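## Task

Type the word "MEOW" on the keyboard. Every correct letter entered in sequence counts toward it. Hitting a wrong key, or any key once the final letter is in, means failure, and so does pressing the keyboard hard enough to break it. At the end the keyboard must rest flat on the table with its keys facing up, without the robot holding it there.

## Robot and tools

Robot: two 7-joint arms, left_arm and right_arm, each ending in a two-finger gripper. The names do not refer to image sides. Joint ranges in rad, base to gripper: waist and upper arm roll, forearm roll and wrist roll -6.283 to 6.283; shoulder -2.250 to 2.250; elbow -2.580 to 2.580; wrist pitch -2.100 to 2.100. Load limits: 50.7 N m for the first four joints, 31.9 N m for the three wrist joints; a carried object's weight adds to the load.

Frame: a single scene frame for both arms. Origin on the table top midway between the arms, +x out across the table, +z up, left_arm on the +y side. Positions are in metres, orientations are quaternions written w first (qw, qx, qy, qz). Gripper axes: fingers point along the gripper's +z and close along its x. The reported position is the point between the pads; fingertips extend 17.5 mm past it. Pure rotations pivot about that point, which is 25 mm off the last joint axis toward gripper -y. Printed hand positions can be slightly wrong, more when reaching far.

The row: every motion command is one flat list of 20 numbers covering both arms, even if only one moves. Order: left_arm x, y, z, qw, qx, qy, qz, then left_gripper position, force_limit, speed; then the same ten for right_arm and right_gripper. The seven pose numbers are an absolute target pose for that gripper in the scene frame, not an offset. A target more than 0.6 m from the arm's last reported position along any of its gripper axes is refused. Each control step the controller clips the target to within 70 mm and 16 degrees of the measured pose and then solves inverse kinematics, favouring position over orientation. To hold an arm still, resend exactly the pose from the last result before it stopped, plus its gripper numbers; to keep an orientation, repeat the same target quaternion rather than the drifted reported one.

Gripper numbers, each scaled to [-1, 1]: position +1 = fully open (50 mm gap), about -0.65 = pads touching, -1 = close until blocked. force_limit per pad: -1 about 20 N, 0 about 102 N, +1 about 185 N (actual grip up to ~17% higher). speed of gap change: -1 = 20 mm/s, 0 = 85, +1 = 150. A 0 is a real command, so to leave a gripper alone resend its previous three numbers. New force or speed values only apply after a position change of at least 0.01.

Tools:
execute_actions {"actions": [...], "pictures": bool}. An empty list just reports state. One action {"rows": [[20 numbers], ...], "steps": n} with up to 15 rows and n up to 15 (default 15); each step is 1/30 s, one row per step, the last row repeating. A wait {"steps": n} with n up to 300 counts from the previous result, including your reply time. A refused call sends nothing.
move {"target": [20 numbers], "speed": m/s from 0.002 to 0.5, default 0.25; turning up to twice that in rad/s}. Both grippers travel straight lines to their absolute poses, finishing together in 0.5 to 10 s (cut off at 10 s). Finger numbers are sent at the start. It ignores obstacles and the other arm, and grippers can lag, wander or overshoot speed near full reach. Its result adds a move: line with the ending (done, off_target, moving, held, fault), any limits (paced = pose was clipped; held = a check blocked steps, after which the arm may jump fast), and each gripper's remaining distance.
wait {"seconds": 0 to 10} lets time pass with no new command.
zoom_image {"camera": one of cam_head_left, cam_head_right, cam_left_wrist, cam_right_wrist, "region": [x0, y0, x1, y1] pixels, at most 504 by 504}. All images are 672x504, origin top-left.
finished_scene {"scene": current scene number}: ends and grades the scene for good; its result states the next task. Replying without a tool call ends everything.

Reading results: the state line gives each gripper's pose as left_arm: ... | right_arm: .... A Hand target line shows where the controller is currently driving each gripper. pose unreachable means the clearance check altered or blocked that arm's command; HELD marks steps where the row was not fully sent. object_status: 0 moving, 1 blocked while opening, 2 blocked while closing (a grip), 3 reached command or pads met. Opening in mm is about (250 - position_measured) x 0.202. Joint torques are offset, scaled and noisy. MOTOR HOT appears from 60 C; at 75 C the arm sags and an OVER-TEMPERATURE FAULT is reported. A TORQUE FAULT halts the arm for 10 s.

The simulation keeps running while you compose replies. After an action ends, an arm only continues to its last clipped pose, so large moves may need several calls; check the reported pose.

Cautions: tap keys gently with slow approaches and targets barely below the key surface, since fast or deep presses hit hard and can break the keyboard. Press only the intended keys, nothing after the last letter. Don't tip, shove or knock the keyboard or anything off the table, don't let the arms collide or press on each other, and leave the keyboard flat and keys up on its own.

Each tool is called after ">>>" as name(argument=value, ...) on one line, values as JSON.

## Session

>>> execute_actions(actions=[])

Scene clock: 0.00 s of 4023.00 s.
left_arm: end_effector_position=(+0.4291, +0.3664, +0.1784) position_measured=250 object_status=3 end_effector_quat_wxyz=(-0.000, +0.647, +0.763, -0.002) | right_arm: end_effector_position=(+0.3153, -0.3549, +0.2156) position_measured=250 object_status=3 end_effector_quat_wxyz=(-0.096, -0.049, +0.993, +0.046)
Joint positions: left_arm=[-0.057  0.436 -0.002  1.658  0.003  1.052  1.514] | right_arm=[ 0.148  0.226 -0.324  1.863 -0.016  1.258  3.221]
Joint velocities: left_arm=[ 0.     0.001  0.    -0.     0.001  0.    -0.   ] | right_arm=[-0.     0.001 -0.     0.    -0.    -0.     0.   ]
Joint torques (N m, as the joint torque sensors report them, + toward a larger angle): no reading
Motor temperatures (°C, as the motors report them): left_arm=[26 27 27 27 36 36 35] | right_arm=[29 26 24 30 30 32 32]
Hand target (left_arm): +0.429, +0.366, +0.178; -0.000, +0.647, +0.763, -0.002
Hand target (right_arm): +0.315, -0.355, +0.216; -0.096, -0.049, +0.993, +0.046

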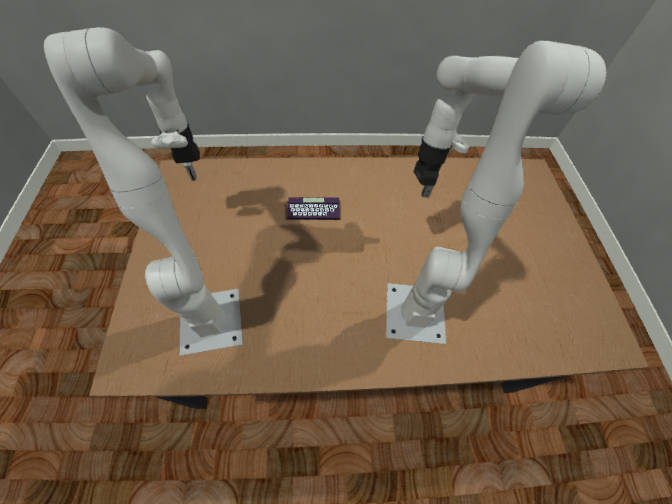

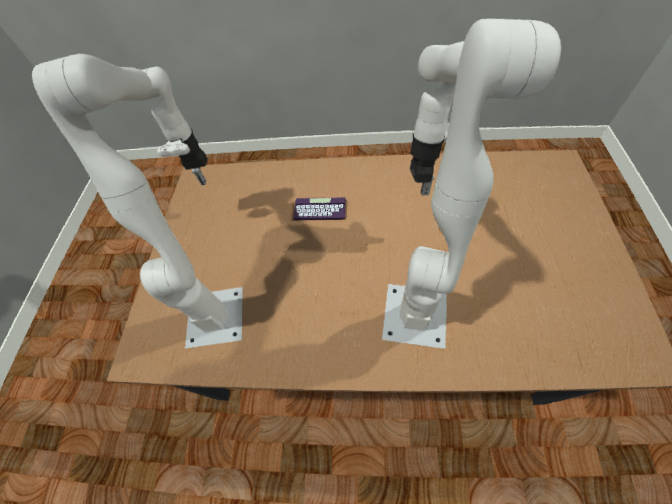

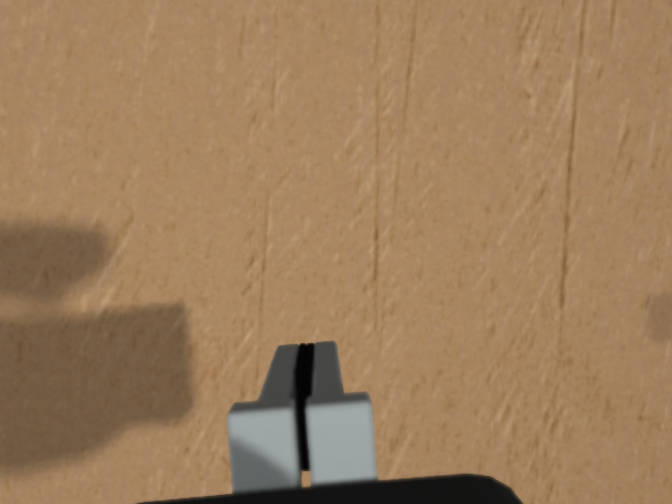

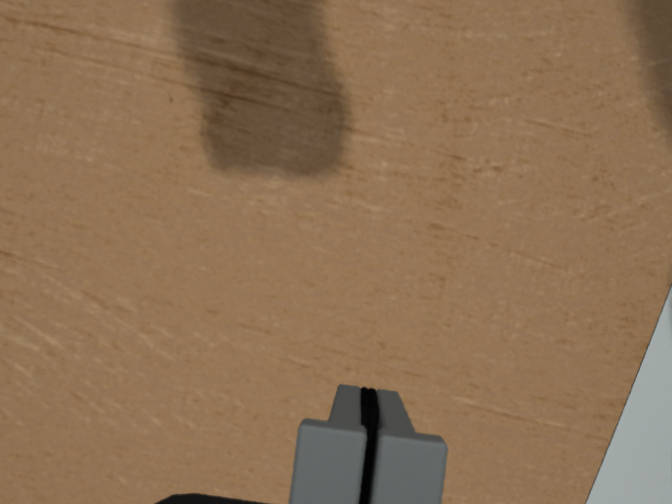

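>>> move(target=[0.43,-0.015,0.09,0.123,0.696,0.696,0.123,-1,0,0,0.3153,-0.3549,0.2156,-0.096,-0.049,0.993,0.046,-1,0,0])

Scene clock: 5.27 s of 4023.00 s.
left_arm: end_effector_position=(+0.4309, -0.0139, +0.0898) position_measured=253 object_status=3 end_effector_quat_wxyz=(+0.122, +0.696, +0.696, +0.124) | right_arm: end_effector_position=(+0.3153, -0.3549, +0.2156) position_measured=253 object_status=3 end_effector_quat_wxyz=(-0.096, -0.049, +0.993, +0.046)
Joint positions: left_arm=[ 0.928  0.593 -0.095  1.772 -0.34   0.534  2.539] | right_arm=[ 0.148  0.227 -0.324  1.863 -0.016  1.259  3.222]
Joint velocities: left_arm=[ 0.002  0.001  0.    -0.001 -0.001 -0.     0.002] | right_arm=[-0.    -0.002 -0.    -0.001 -0.     0.    -0.   ]
Joint torques (N m, as the joint torque sensors report them, + toward a larger angle): left_arm=[  0.06 -20.27  -0.12  -7.63  -0.31  -0.64   0.07] | right_arm=[  0.47 -12.23  -0.51  -7.34  -0.35   0.71  -0.01]
Motor temperatures (°C, as the motors report them): left_arm=[26 27 27 27 36 36 35] | right_arm=[29 26 24 30 30 32 32]
Hand target (left_arm): +0.431, -0.014, +0.090; +0.122, +0.696, +0.696, +0.124
Hand target (right_arm): +0.315, -0.355, +0.216; -0.096, -0.049, +0.993, +0.046
Off the commanded pose (left_arm): 0.001 m, 0 deg.
Off the commanded pose (right_arm): 0.000 m, 0 deg.
After step 90, 0.03 s passed at rest.
move: done

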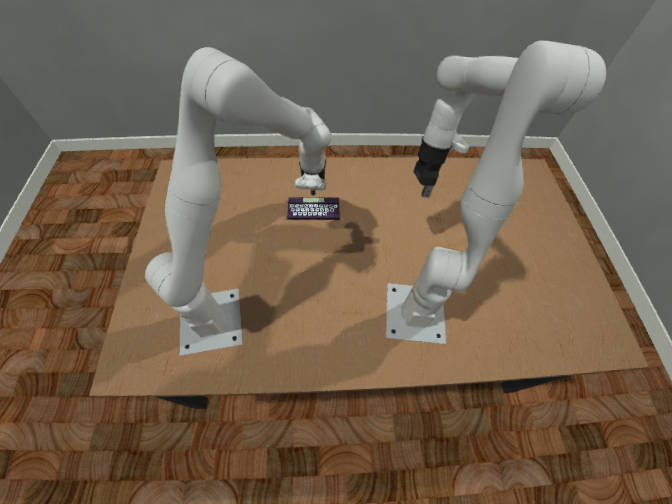

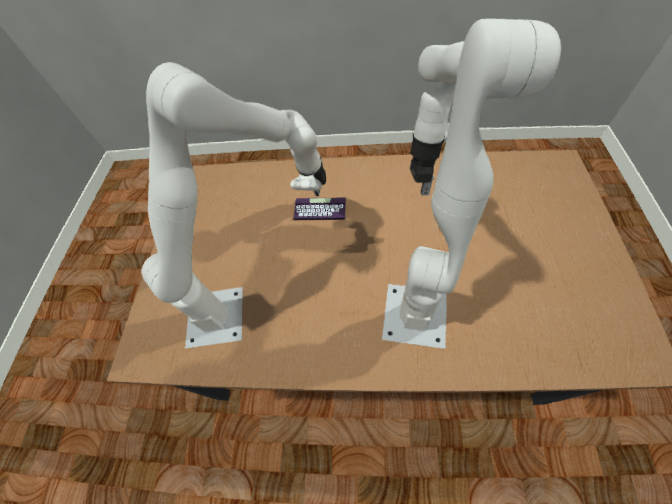

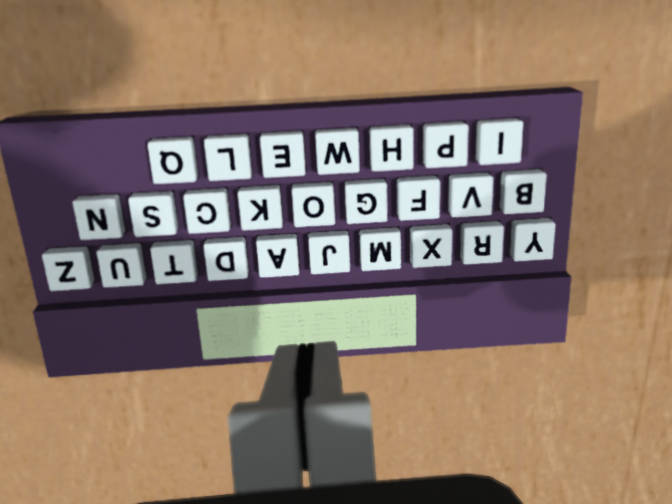

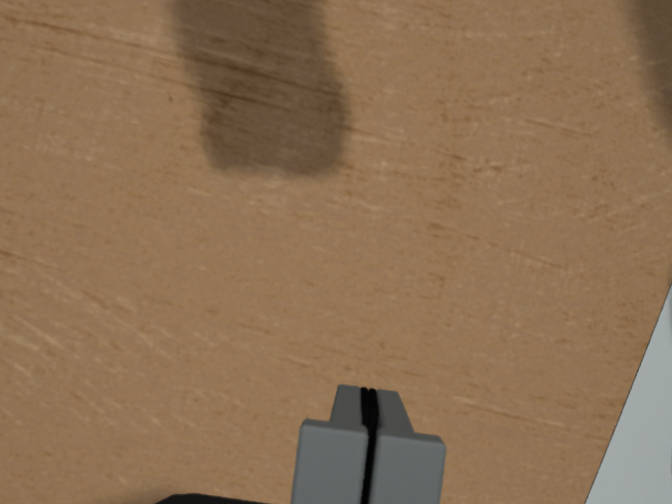

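>>> move(target=[0.428,0.011,0.048,0.123,0.696,0.696,0.123,-1,0,0,0.3153,-0.3549,0.2156,-0.096,-0.049,0.993,0.046,-1,0,0], speed=0.06)

Scene clock: 8.67 s of 4023.00 s.
left_arm: end_effector_position=(+0.4280, +0.0112, +0.0482) position_measured=253 object_status=3 end_effector_quat_wxyz=(+0.123, +0.696, +0.696, +0.123) | right_arm: end_effector_position=(+0.3153, -0.3549, +0.2156) position_measured=253 object_status=3 end_effector_quat_wxyz=(-0.096, -0.049, +0.993, +0.046)
Joint positions: left_arm=[ 0.915  0.641 -0.134  1.875 -0.368  0.373  2.555] | right_arm=[ 0.148  0.227 -0.324  1.863 -0.016  1.259  3.222]
Joint velocities: left_arm=[ 0.     0.002  0.001  0.001 -0.    -0.001 -0.   ] | right_arm=[ 0.     0.001 -0.    -0.     0.    -0.     0.   ]
Joint torques (N m, as the joint torque sensors report them, + toward a larger angle): left_arm=[ -0.01 -20.1   -0.34  -6.68  -0.17  -0.51  -0.01] | right_arm=[  0.34 -12.11  -1.08  -7.3   -0.36   0.77   0.05]
Motor temperatures (°C, as the motors report them): left_arm=[26 27 27 27 36 36 35] | right_arm=[29 26 24 30 30 32 32]
Hand target (left_arm): +0.428, +0.011, +0.048; +0.123, +0.696, +0.696, +0.123
Hand target (right_arm): +0.315, -0.355, +0.216; -0.096, -0.049, +0.993, +0.046
Off the commanded pose (left_arm): 0.000 m, 0 deg.
Off the commanded pose (right_arm): 0.000 m, 0 deg.
move: done

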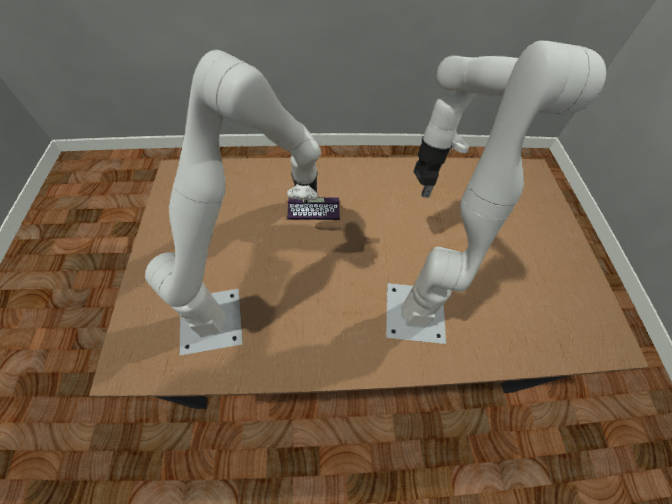

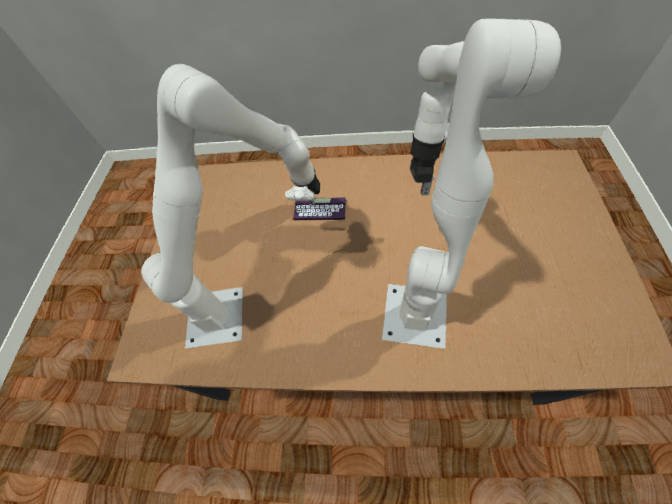

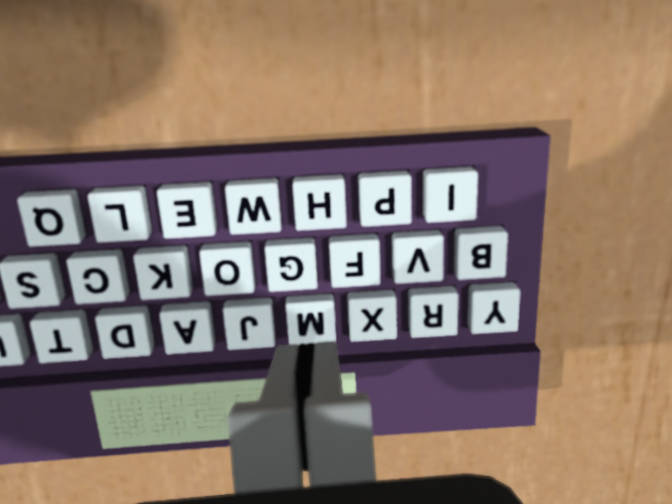

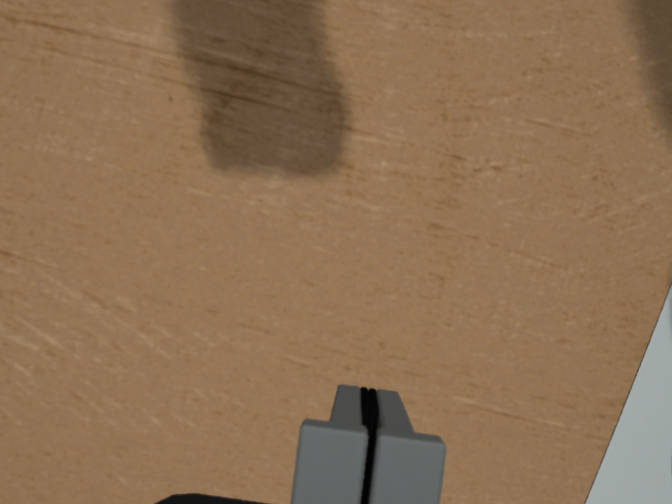

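>>> move(target=[0.427,0.0122,0.039,0.123,0.696,0.696,0.123,-1,0,0,0.3153,-0.3549,0.2156,-0.096,-0.049,0.993,0.046,-1,0,0], speed=0.01)

Scene clock: 11.63 s of 4023.00 s.
left_arm: end_effector_position=(+0.4270, +0.0123, +0.0391) position_measured=253 object_status=3 end_effector_quat_wxyz=(+0.123, +0.696, +0.696, +0.123) | right_arm: end_effector_position=(+0.3153, -0.3549, +0.2156) position_measured=253 object_status=3 end_effector_quat_wxyz=(-0.096, -0.049, +0.993, +0.046)
Joint positions: left_arm=[ 0.921  0.658 -0.144  1.885 -0.372  0.346  2.563] | right_arm=[ 0.148  0.227 -0.324  1.863 -0.016  1.259  3.222]
Joint velocities: left_arm=[ 0.001  0.001 -0.    -0.    -0.001 -0.001  0.001] | right_arm=[-0.001  0.001  0.     0.    -0.001 -0.     0.   ]
Joint torques (N m, as the joint torque sensors report them, + toward a larger angle): left_arm=[  0.23 -20.17  -0.56  -6.39  -0.27  -0.73  -0.01] | right_arm=[  0.23 -12.04  -0.6   -7.08  -0.32   0.85  -0.11]
Motor temperatures (°C, as the motors report them): left_arm=[26 28 27 27 36 36 35] | right_arm=[29 26 24 30 30 32 32]
Hand target (left_arm): +0.427, +0.012, +0.039; +0.123, +0.696, +0.696, +0.123
Hand target (right_arm): +0.315, -0.355, +0.216; -0.096, -0.049, +0.993, +0.046
Off the commanded pose (left_arm): 0.000 m, 0 deg.
Off the commanded pose (right_arm): 0.000 m, 0 deg.
move: done

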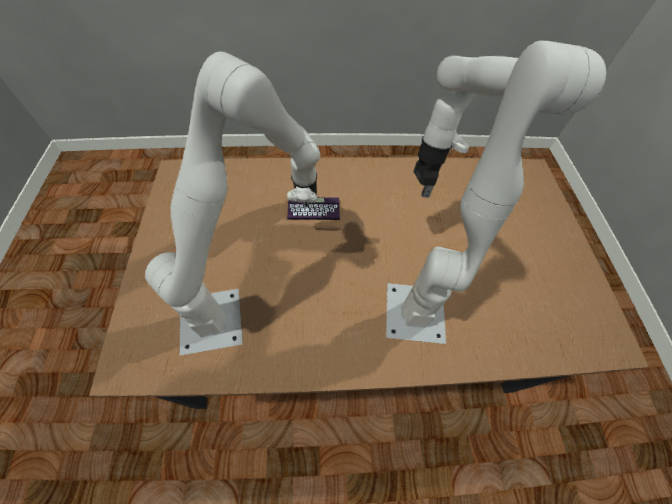

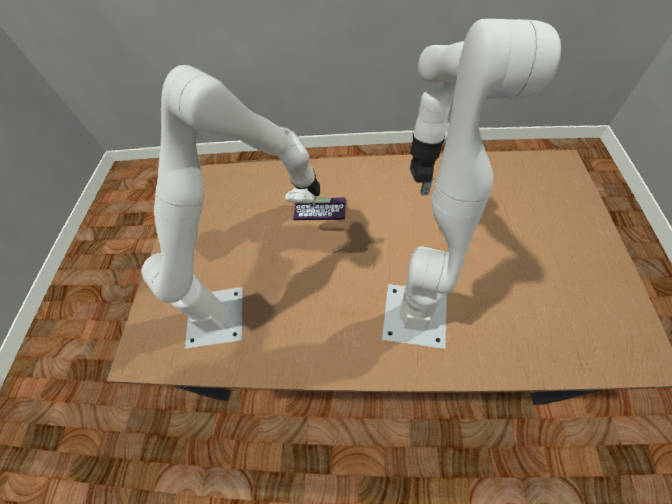

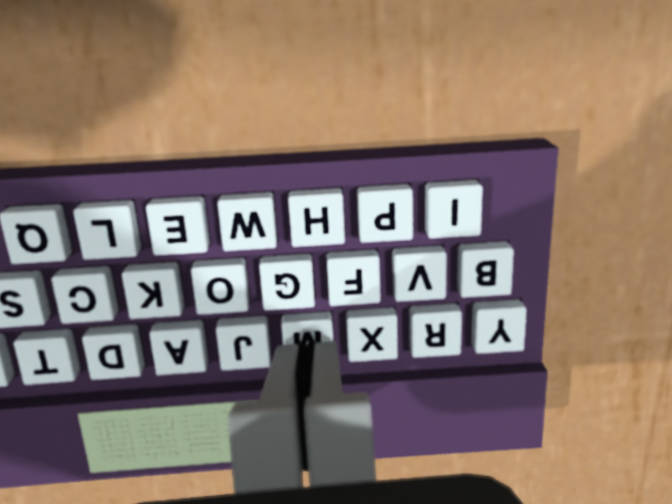

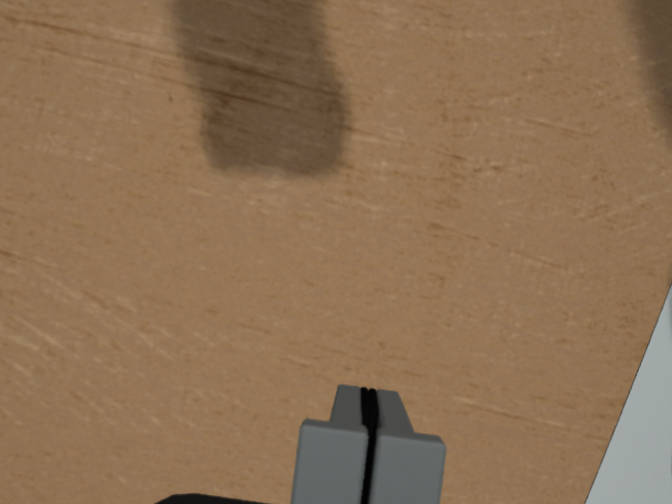

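>>> move(target=[0.427,0.0122,0.0345,0.123,0.696,0.696,0.123,-1,0,0,0.3153,-0.3549,0.2156,-0.096,-0.049,0.993,0.046,-1,0,0], speed=0.01)

>>> move(target=[0.427,0.0122,0.045,0.123,0.696,0.696,0.123,-1,0,0,0.3153,-0.3549,0.2156,-0.096,-0.049,0.993,0.046,-1,0,0], speed=0.03)

>>> move(target=[0.41,-0.018,0.045,0.123,0.696,0.696,0.123,-1,0,0,0.3153,-0.3549,0.2156,-0.096,-0.049,0.993,0.046,-1,0,0], speed=0.06)

Scene clock: 16.33 s of 4023.00 s.
left_arm: end_effector_position=(+0.4271, +0.0122, +0.0347) position_measured=253 object_status=3 end_effector_quat_wxyz=(+0.123, +0.696, +0.696, +0.123) | right_arm: end_effector_position=(+0.3153, -0.3549, +0.2156) position_measured=253 object_status=3 end_effector_quat_wxyz=(-0.096, -0.049, +0.993, +0.046)
Joint positions: left_arm=[ 0.924  0.668 -0.148  1.887 -0.373  0.334  2.568] | right_arm=[ 0.148  0.227 -0.324  1.863 -0.016  1.259  3.222]
Joint velocities: left_arm=[ 0.     0.001 -0.001 -0.001 -0.001 -0.     0.001] | right_arm=[ 0.     0.     0.    -0.001  0.001 -0.     0.   ]
Joint torques (N m, as the joint torque sensors report them, + toward a larger angle): left_arm=[ -0.16 -19.64  -0.47  -6.18  -0.09  -0.43   0.27] | right_arm=[  0.35 -12.05  -0.77  -7.32  -0.35   0.85   0.03]
Motor temperatures (°C, as the motors report them): left_arm=[26 28 27 27 36 36 35] | right_arm=[29 26 24 30 30 32 32]
Hand target (left_arm): +0.427, +0.012, +0.035; +0.123, +0.696, +0.696, +0.123
Hand target (right_arm): +0.315, -0.355, +0.216; -0.096, -0.049, +0.993, +0.046
Off the commanded pose (left_arm): 0.000 m, 0 deg.
Off the commanded pose (right_arm): 0.000 m, 0 deg.
After step 90, 1.00 s passed at rest.
move: done

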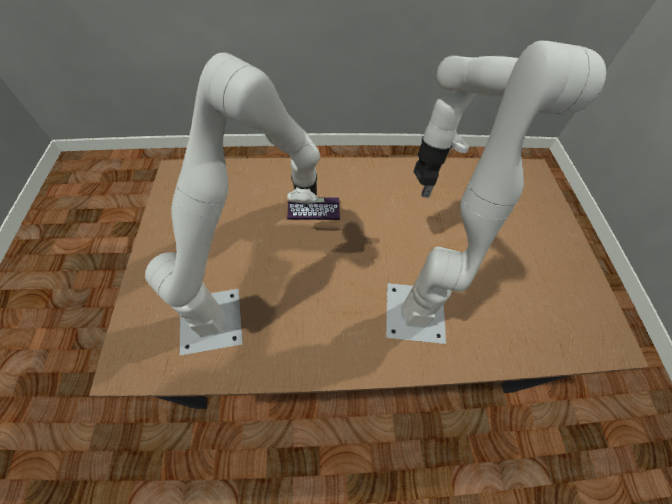

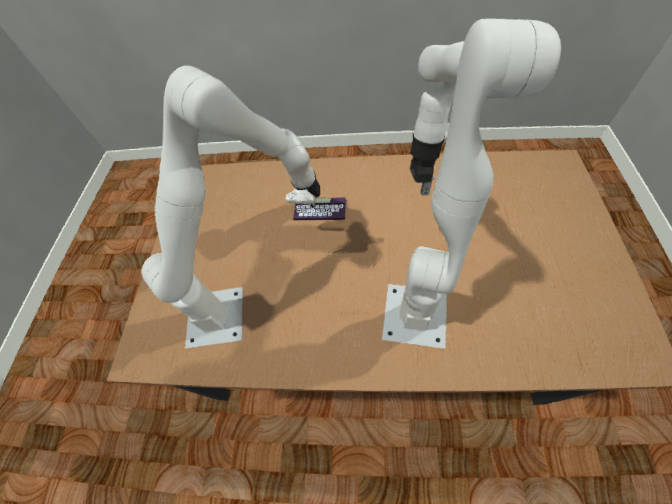

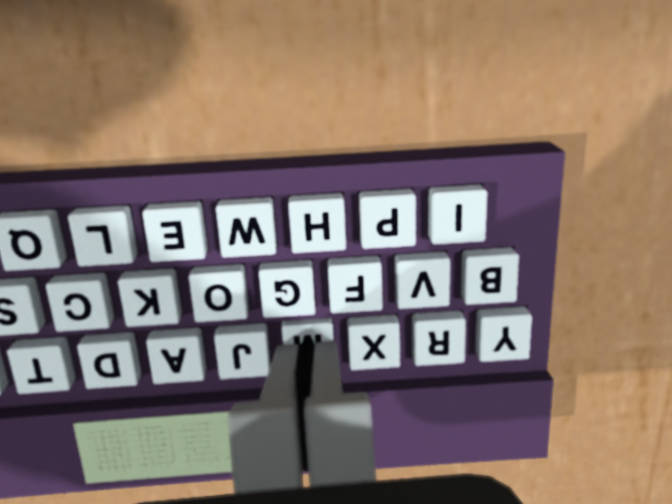

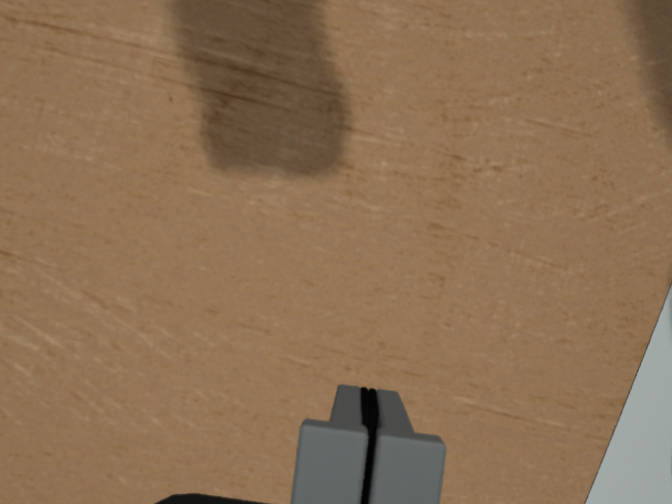

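Scene clock: 17.03 s of 4023.00 s.
left_arm: end_effector_position=(+0.4269, +0.0121, +0.0449) position_measured=253 object_status=3 end_effector_quat_wxyz=(+0.123, +0.696, +0.696, +0.123) | right_arm: end_effector_position=(+0.3153, -0.3549, +0.2156) position_measured=253 object_status=3 end_effector_quat_wxyz=(-0.096, -0.049, +0.993, +0.046)
Joint positions: left_arm=[ 0.917  0.646 -0.137  1.881 -0.37   0.362  2.558] | right_arm=[ 0.148  0.227 -0.324  1.863 -0.016  1.259  3.222]
Joint velocities: left_arm=[-0.001 -0.003  0.001  0.001 -0.    -0.001 -0.001] | right_arm=[-0.    -0.001 -0.     0.     0.    -0.    -0.   ]
Joint torques (N m, as the joint torque sensors report them, + toward a larger angle): left_arm=[  0.22 -20.23  -0.69  -6.54  -0.05  -0.46   0.25] | right_arm=[  0.27 -12.08  -0.67  -7.42  -0.33   0.75   0.11]
Motor temperatures (°C, as the motors report them): left_arm=[26 28 27 27 36 36 35] | right_arm=[29 26 24 30 30 32 32]
Hand target (left_arm): +0.427, +0.012, +0.045; +0.123, +0.696, +0.696, +0.123
Hand target (right_arm): +0.315, -0.355, +0.216; -0.096, -0.049, +0.993, +0.046
Off the commanded pose (left_arm): 0.000 m, 0 deg.
Off the commanded pose (right_arm): 0.000 m, 0 deg.
move: done

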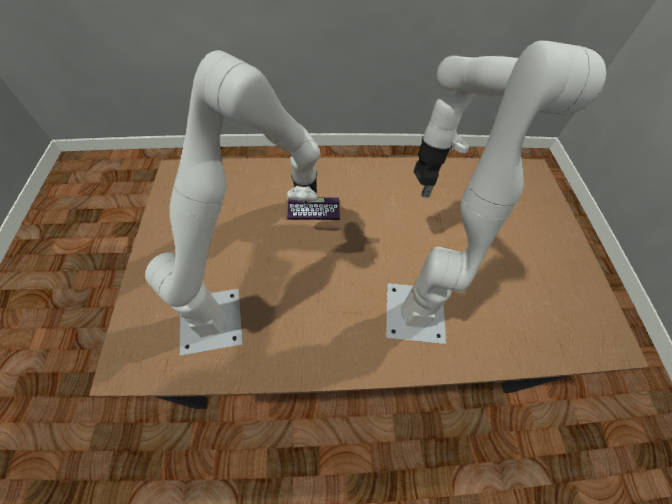

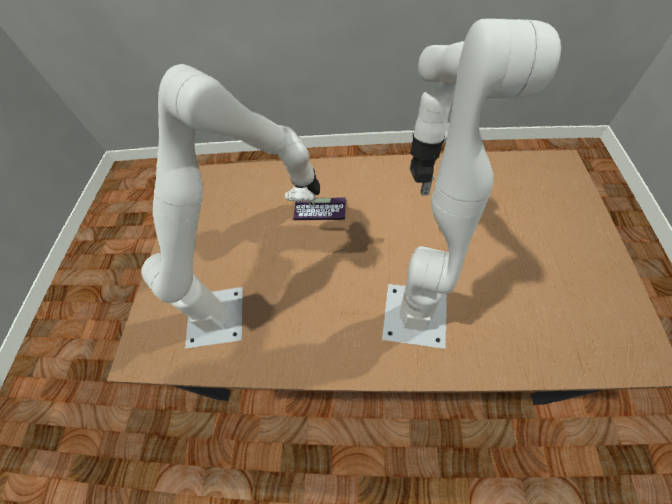

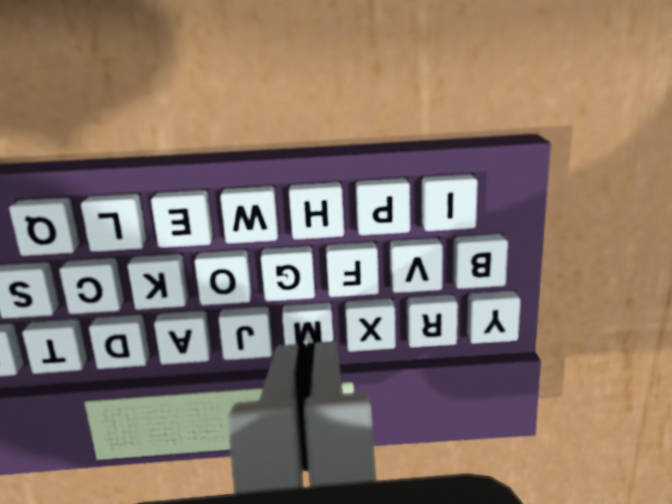

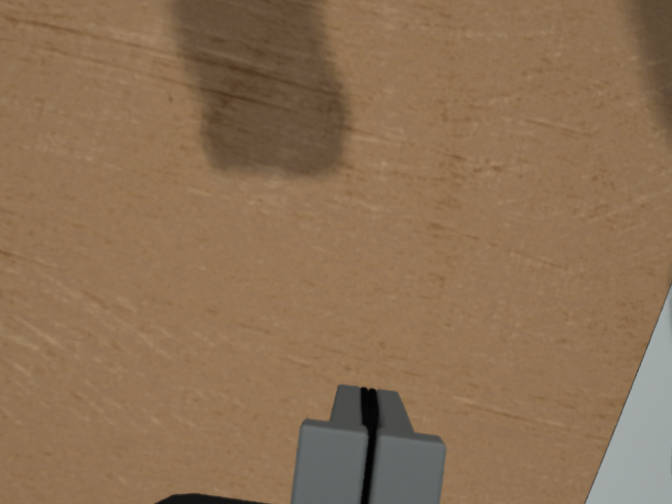

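Scene clock: 17.90 s of 4023.00 s.
left_arm: end_effector_position=(+0.4104, -0.0178, +0.0451) position_measured=253 object_status=3 end_effector_quat_wxyz=(+0.123, +0.696, +0.697, +0.123) | right_arm: end_effector_position=(+0.3153, -0.3549, +0.2156) position_measured=253 object_status=3 end_effector_quat_wxyz=(-0.096, -0.049, +0.993, +0.046)
Joint positions: left_arm=[ 1.005  0.659 -0.156  1.851 -0.36   0.397  2.621] | right_arm=[ 0.148  0.227 -0.324  1.863 -0.016  1.259  3.222]
Joint velocities: left_arm=[ 0.006  0.001  0.001  0.001 -0.002  0.001  0.002] | right_arm=[-0.001 -0.001 -0.    -0.001 -0.     0.    -0.   ]
Joint torques (N m, as the joint torque sensors report them, + toward a larger angle): left_arm=[ -0.13 -20.11  -0.39  -6.94  -0.31  -0.64  -0.12] | right_arm=[  0.19 -12.09  -0.64  -7.3   -0.32   0.67   0.04]
Motor temperatures (°C, as the motors report them): left_arm=[26 28 27 27 36 36 35] | right_arm=[29 26 24 30 30 32 32]
Hand target (left_arm): +0.410, -0.018, +0.045; +0.123, +0.696, +0.696, +0.123
Hand target (right_arm): +0.315, -0.355, +0.216; -0.096, -0.049, +0.993, +0.046
Off the commanded pose (left_arm): 0.000 m, 0 deg.
Off the commanded pose (right_arm): 0.000 m, 0 deg.
move: done

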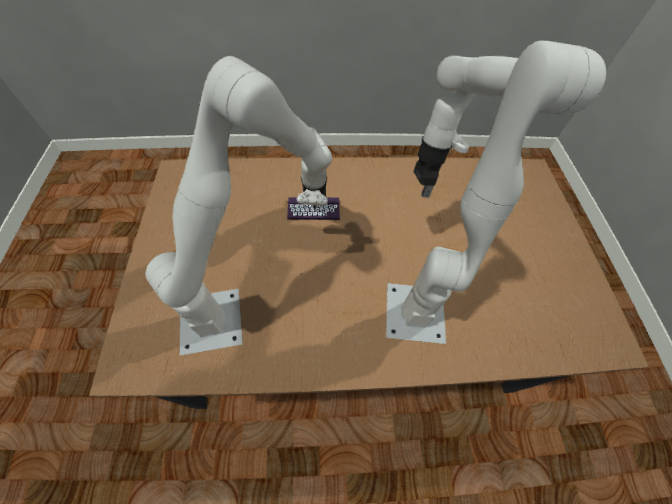

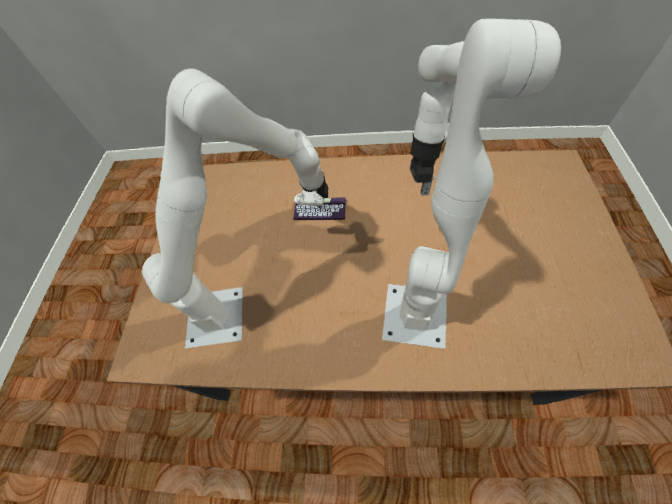

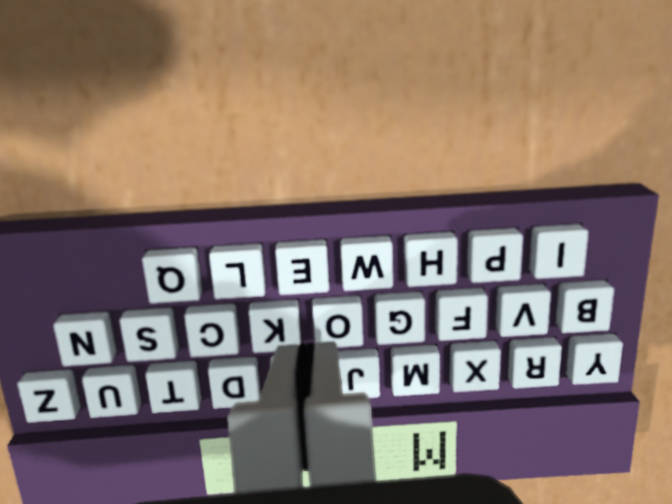

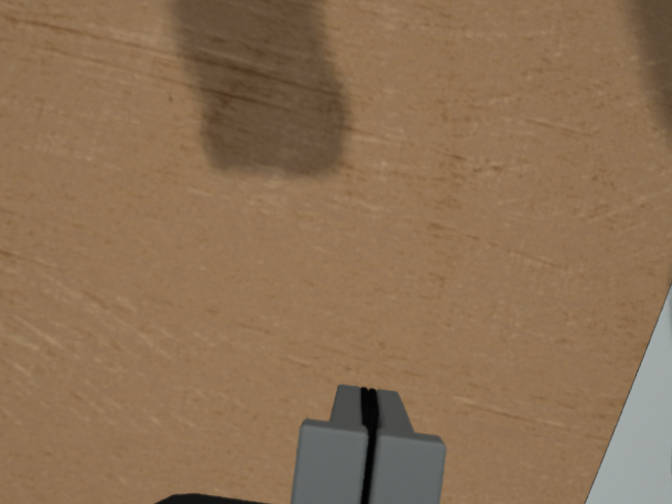

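>>> move(target=[0.39,-0.018,0.045,0.123,0.696,0.696,0.123,-1,0,0,0.3153,-0.3549,0.2156,-0.096,-0.049,0.993,0.046,-1,0,0], speed=0.04)

Scene clock: 20.60 s of 4023.00 s.
left_arm: end_effector_position=(+0.3902, -0.0178, +0.0450) position_measured=253 object_status=3 end_effector_quat_wxyz=(+0.123, +0.696, +0.697, +0.123) | right_arm: end_effector_position=(+0.3153, -0.3549, +0.2156) position_measured=253 object_status=3 end_effector_quat_wxyz=(-0.096, -0.049, +0.993, +0.046)
Joint positions: left_arm=[ 1.056  0.641 -0.181  1.898 -0.365  0.377  2.659] | right_arm=[ 0.148  0.227 -0.324  1.863 -0.016  1.259  3.222]
Joint velocities: left_arm=[ 0.006 -0.003  0.     0.001 -0.002  0.     0.002] | right_arm=[-0.001 -0.001 -0.     0.     0.001  0.     0.   ]
Joint torques (N m, as the joint torque sensors report them, + toward a larger angle): left_arm=[  0.07 -19.93  -0.62  -6.74  -0.31  -0.48   0.22] | right_arm=[  0.22 -12.32  -0.76  -7.08  -0.39   0.8    0.08]
Motor temperatures (°C, as the motors report them): left_arm=[26 28 27 27 36 36 35] | right_arm=[29 26 24 30 30 32 32]
Hand target (left_arm): +0.390, -0.018, +0.045; +0.123, +0.696, +0.696, +0.123
Hand target (right_arm): +0.315, -0.355, +0.216; -0.096, -0.049, +0.993, +0.046
Off the commanded pose (left_arm): 0.000 m, 0 deg.
Off the commanded pose (right_arm): 0.000 m, 0 deg.
move: done

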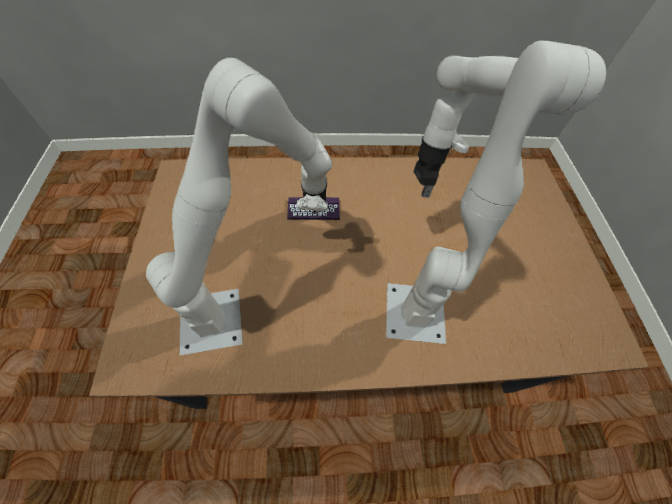

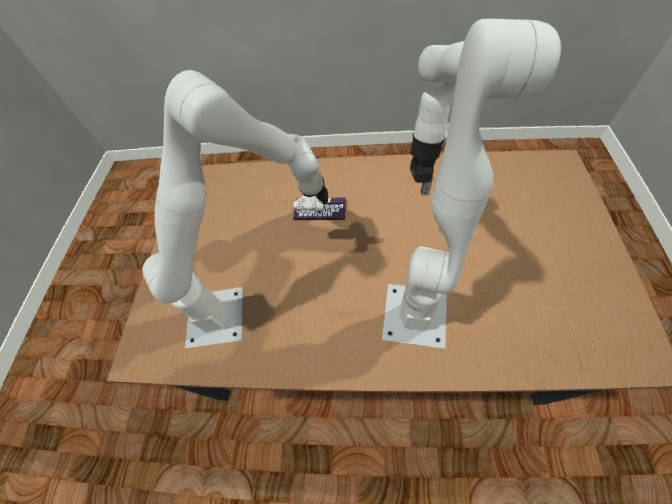

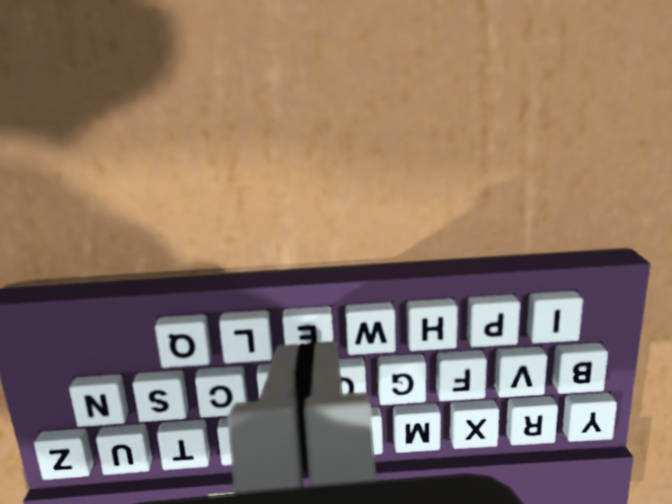

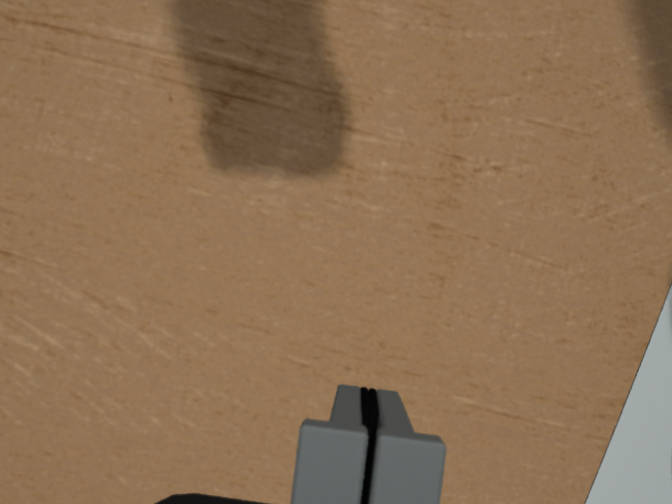

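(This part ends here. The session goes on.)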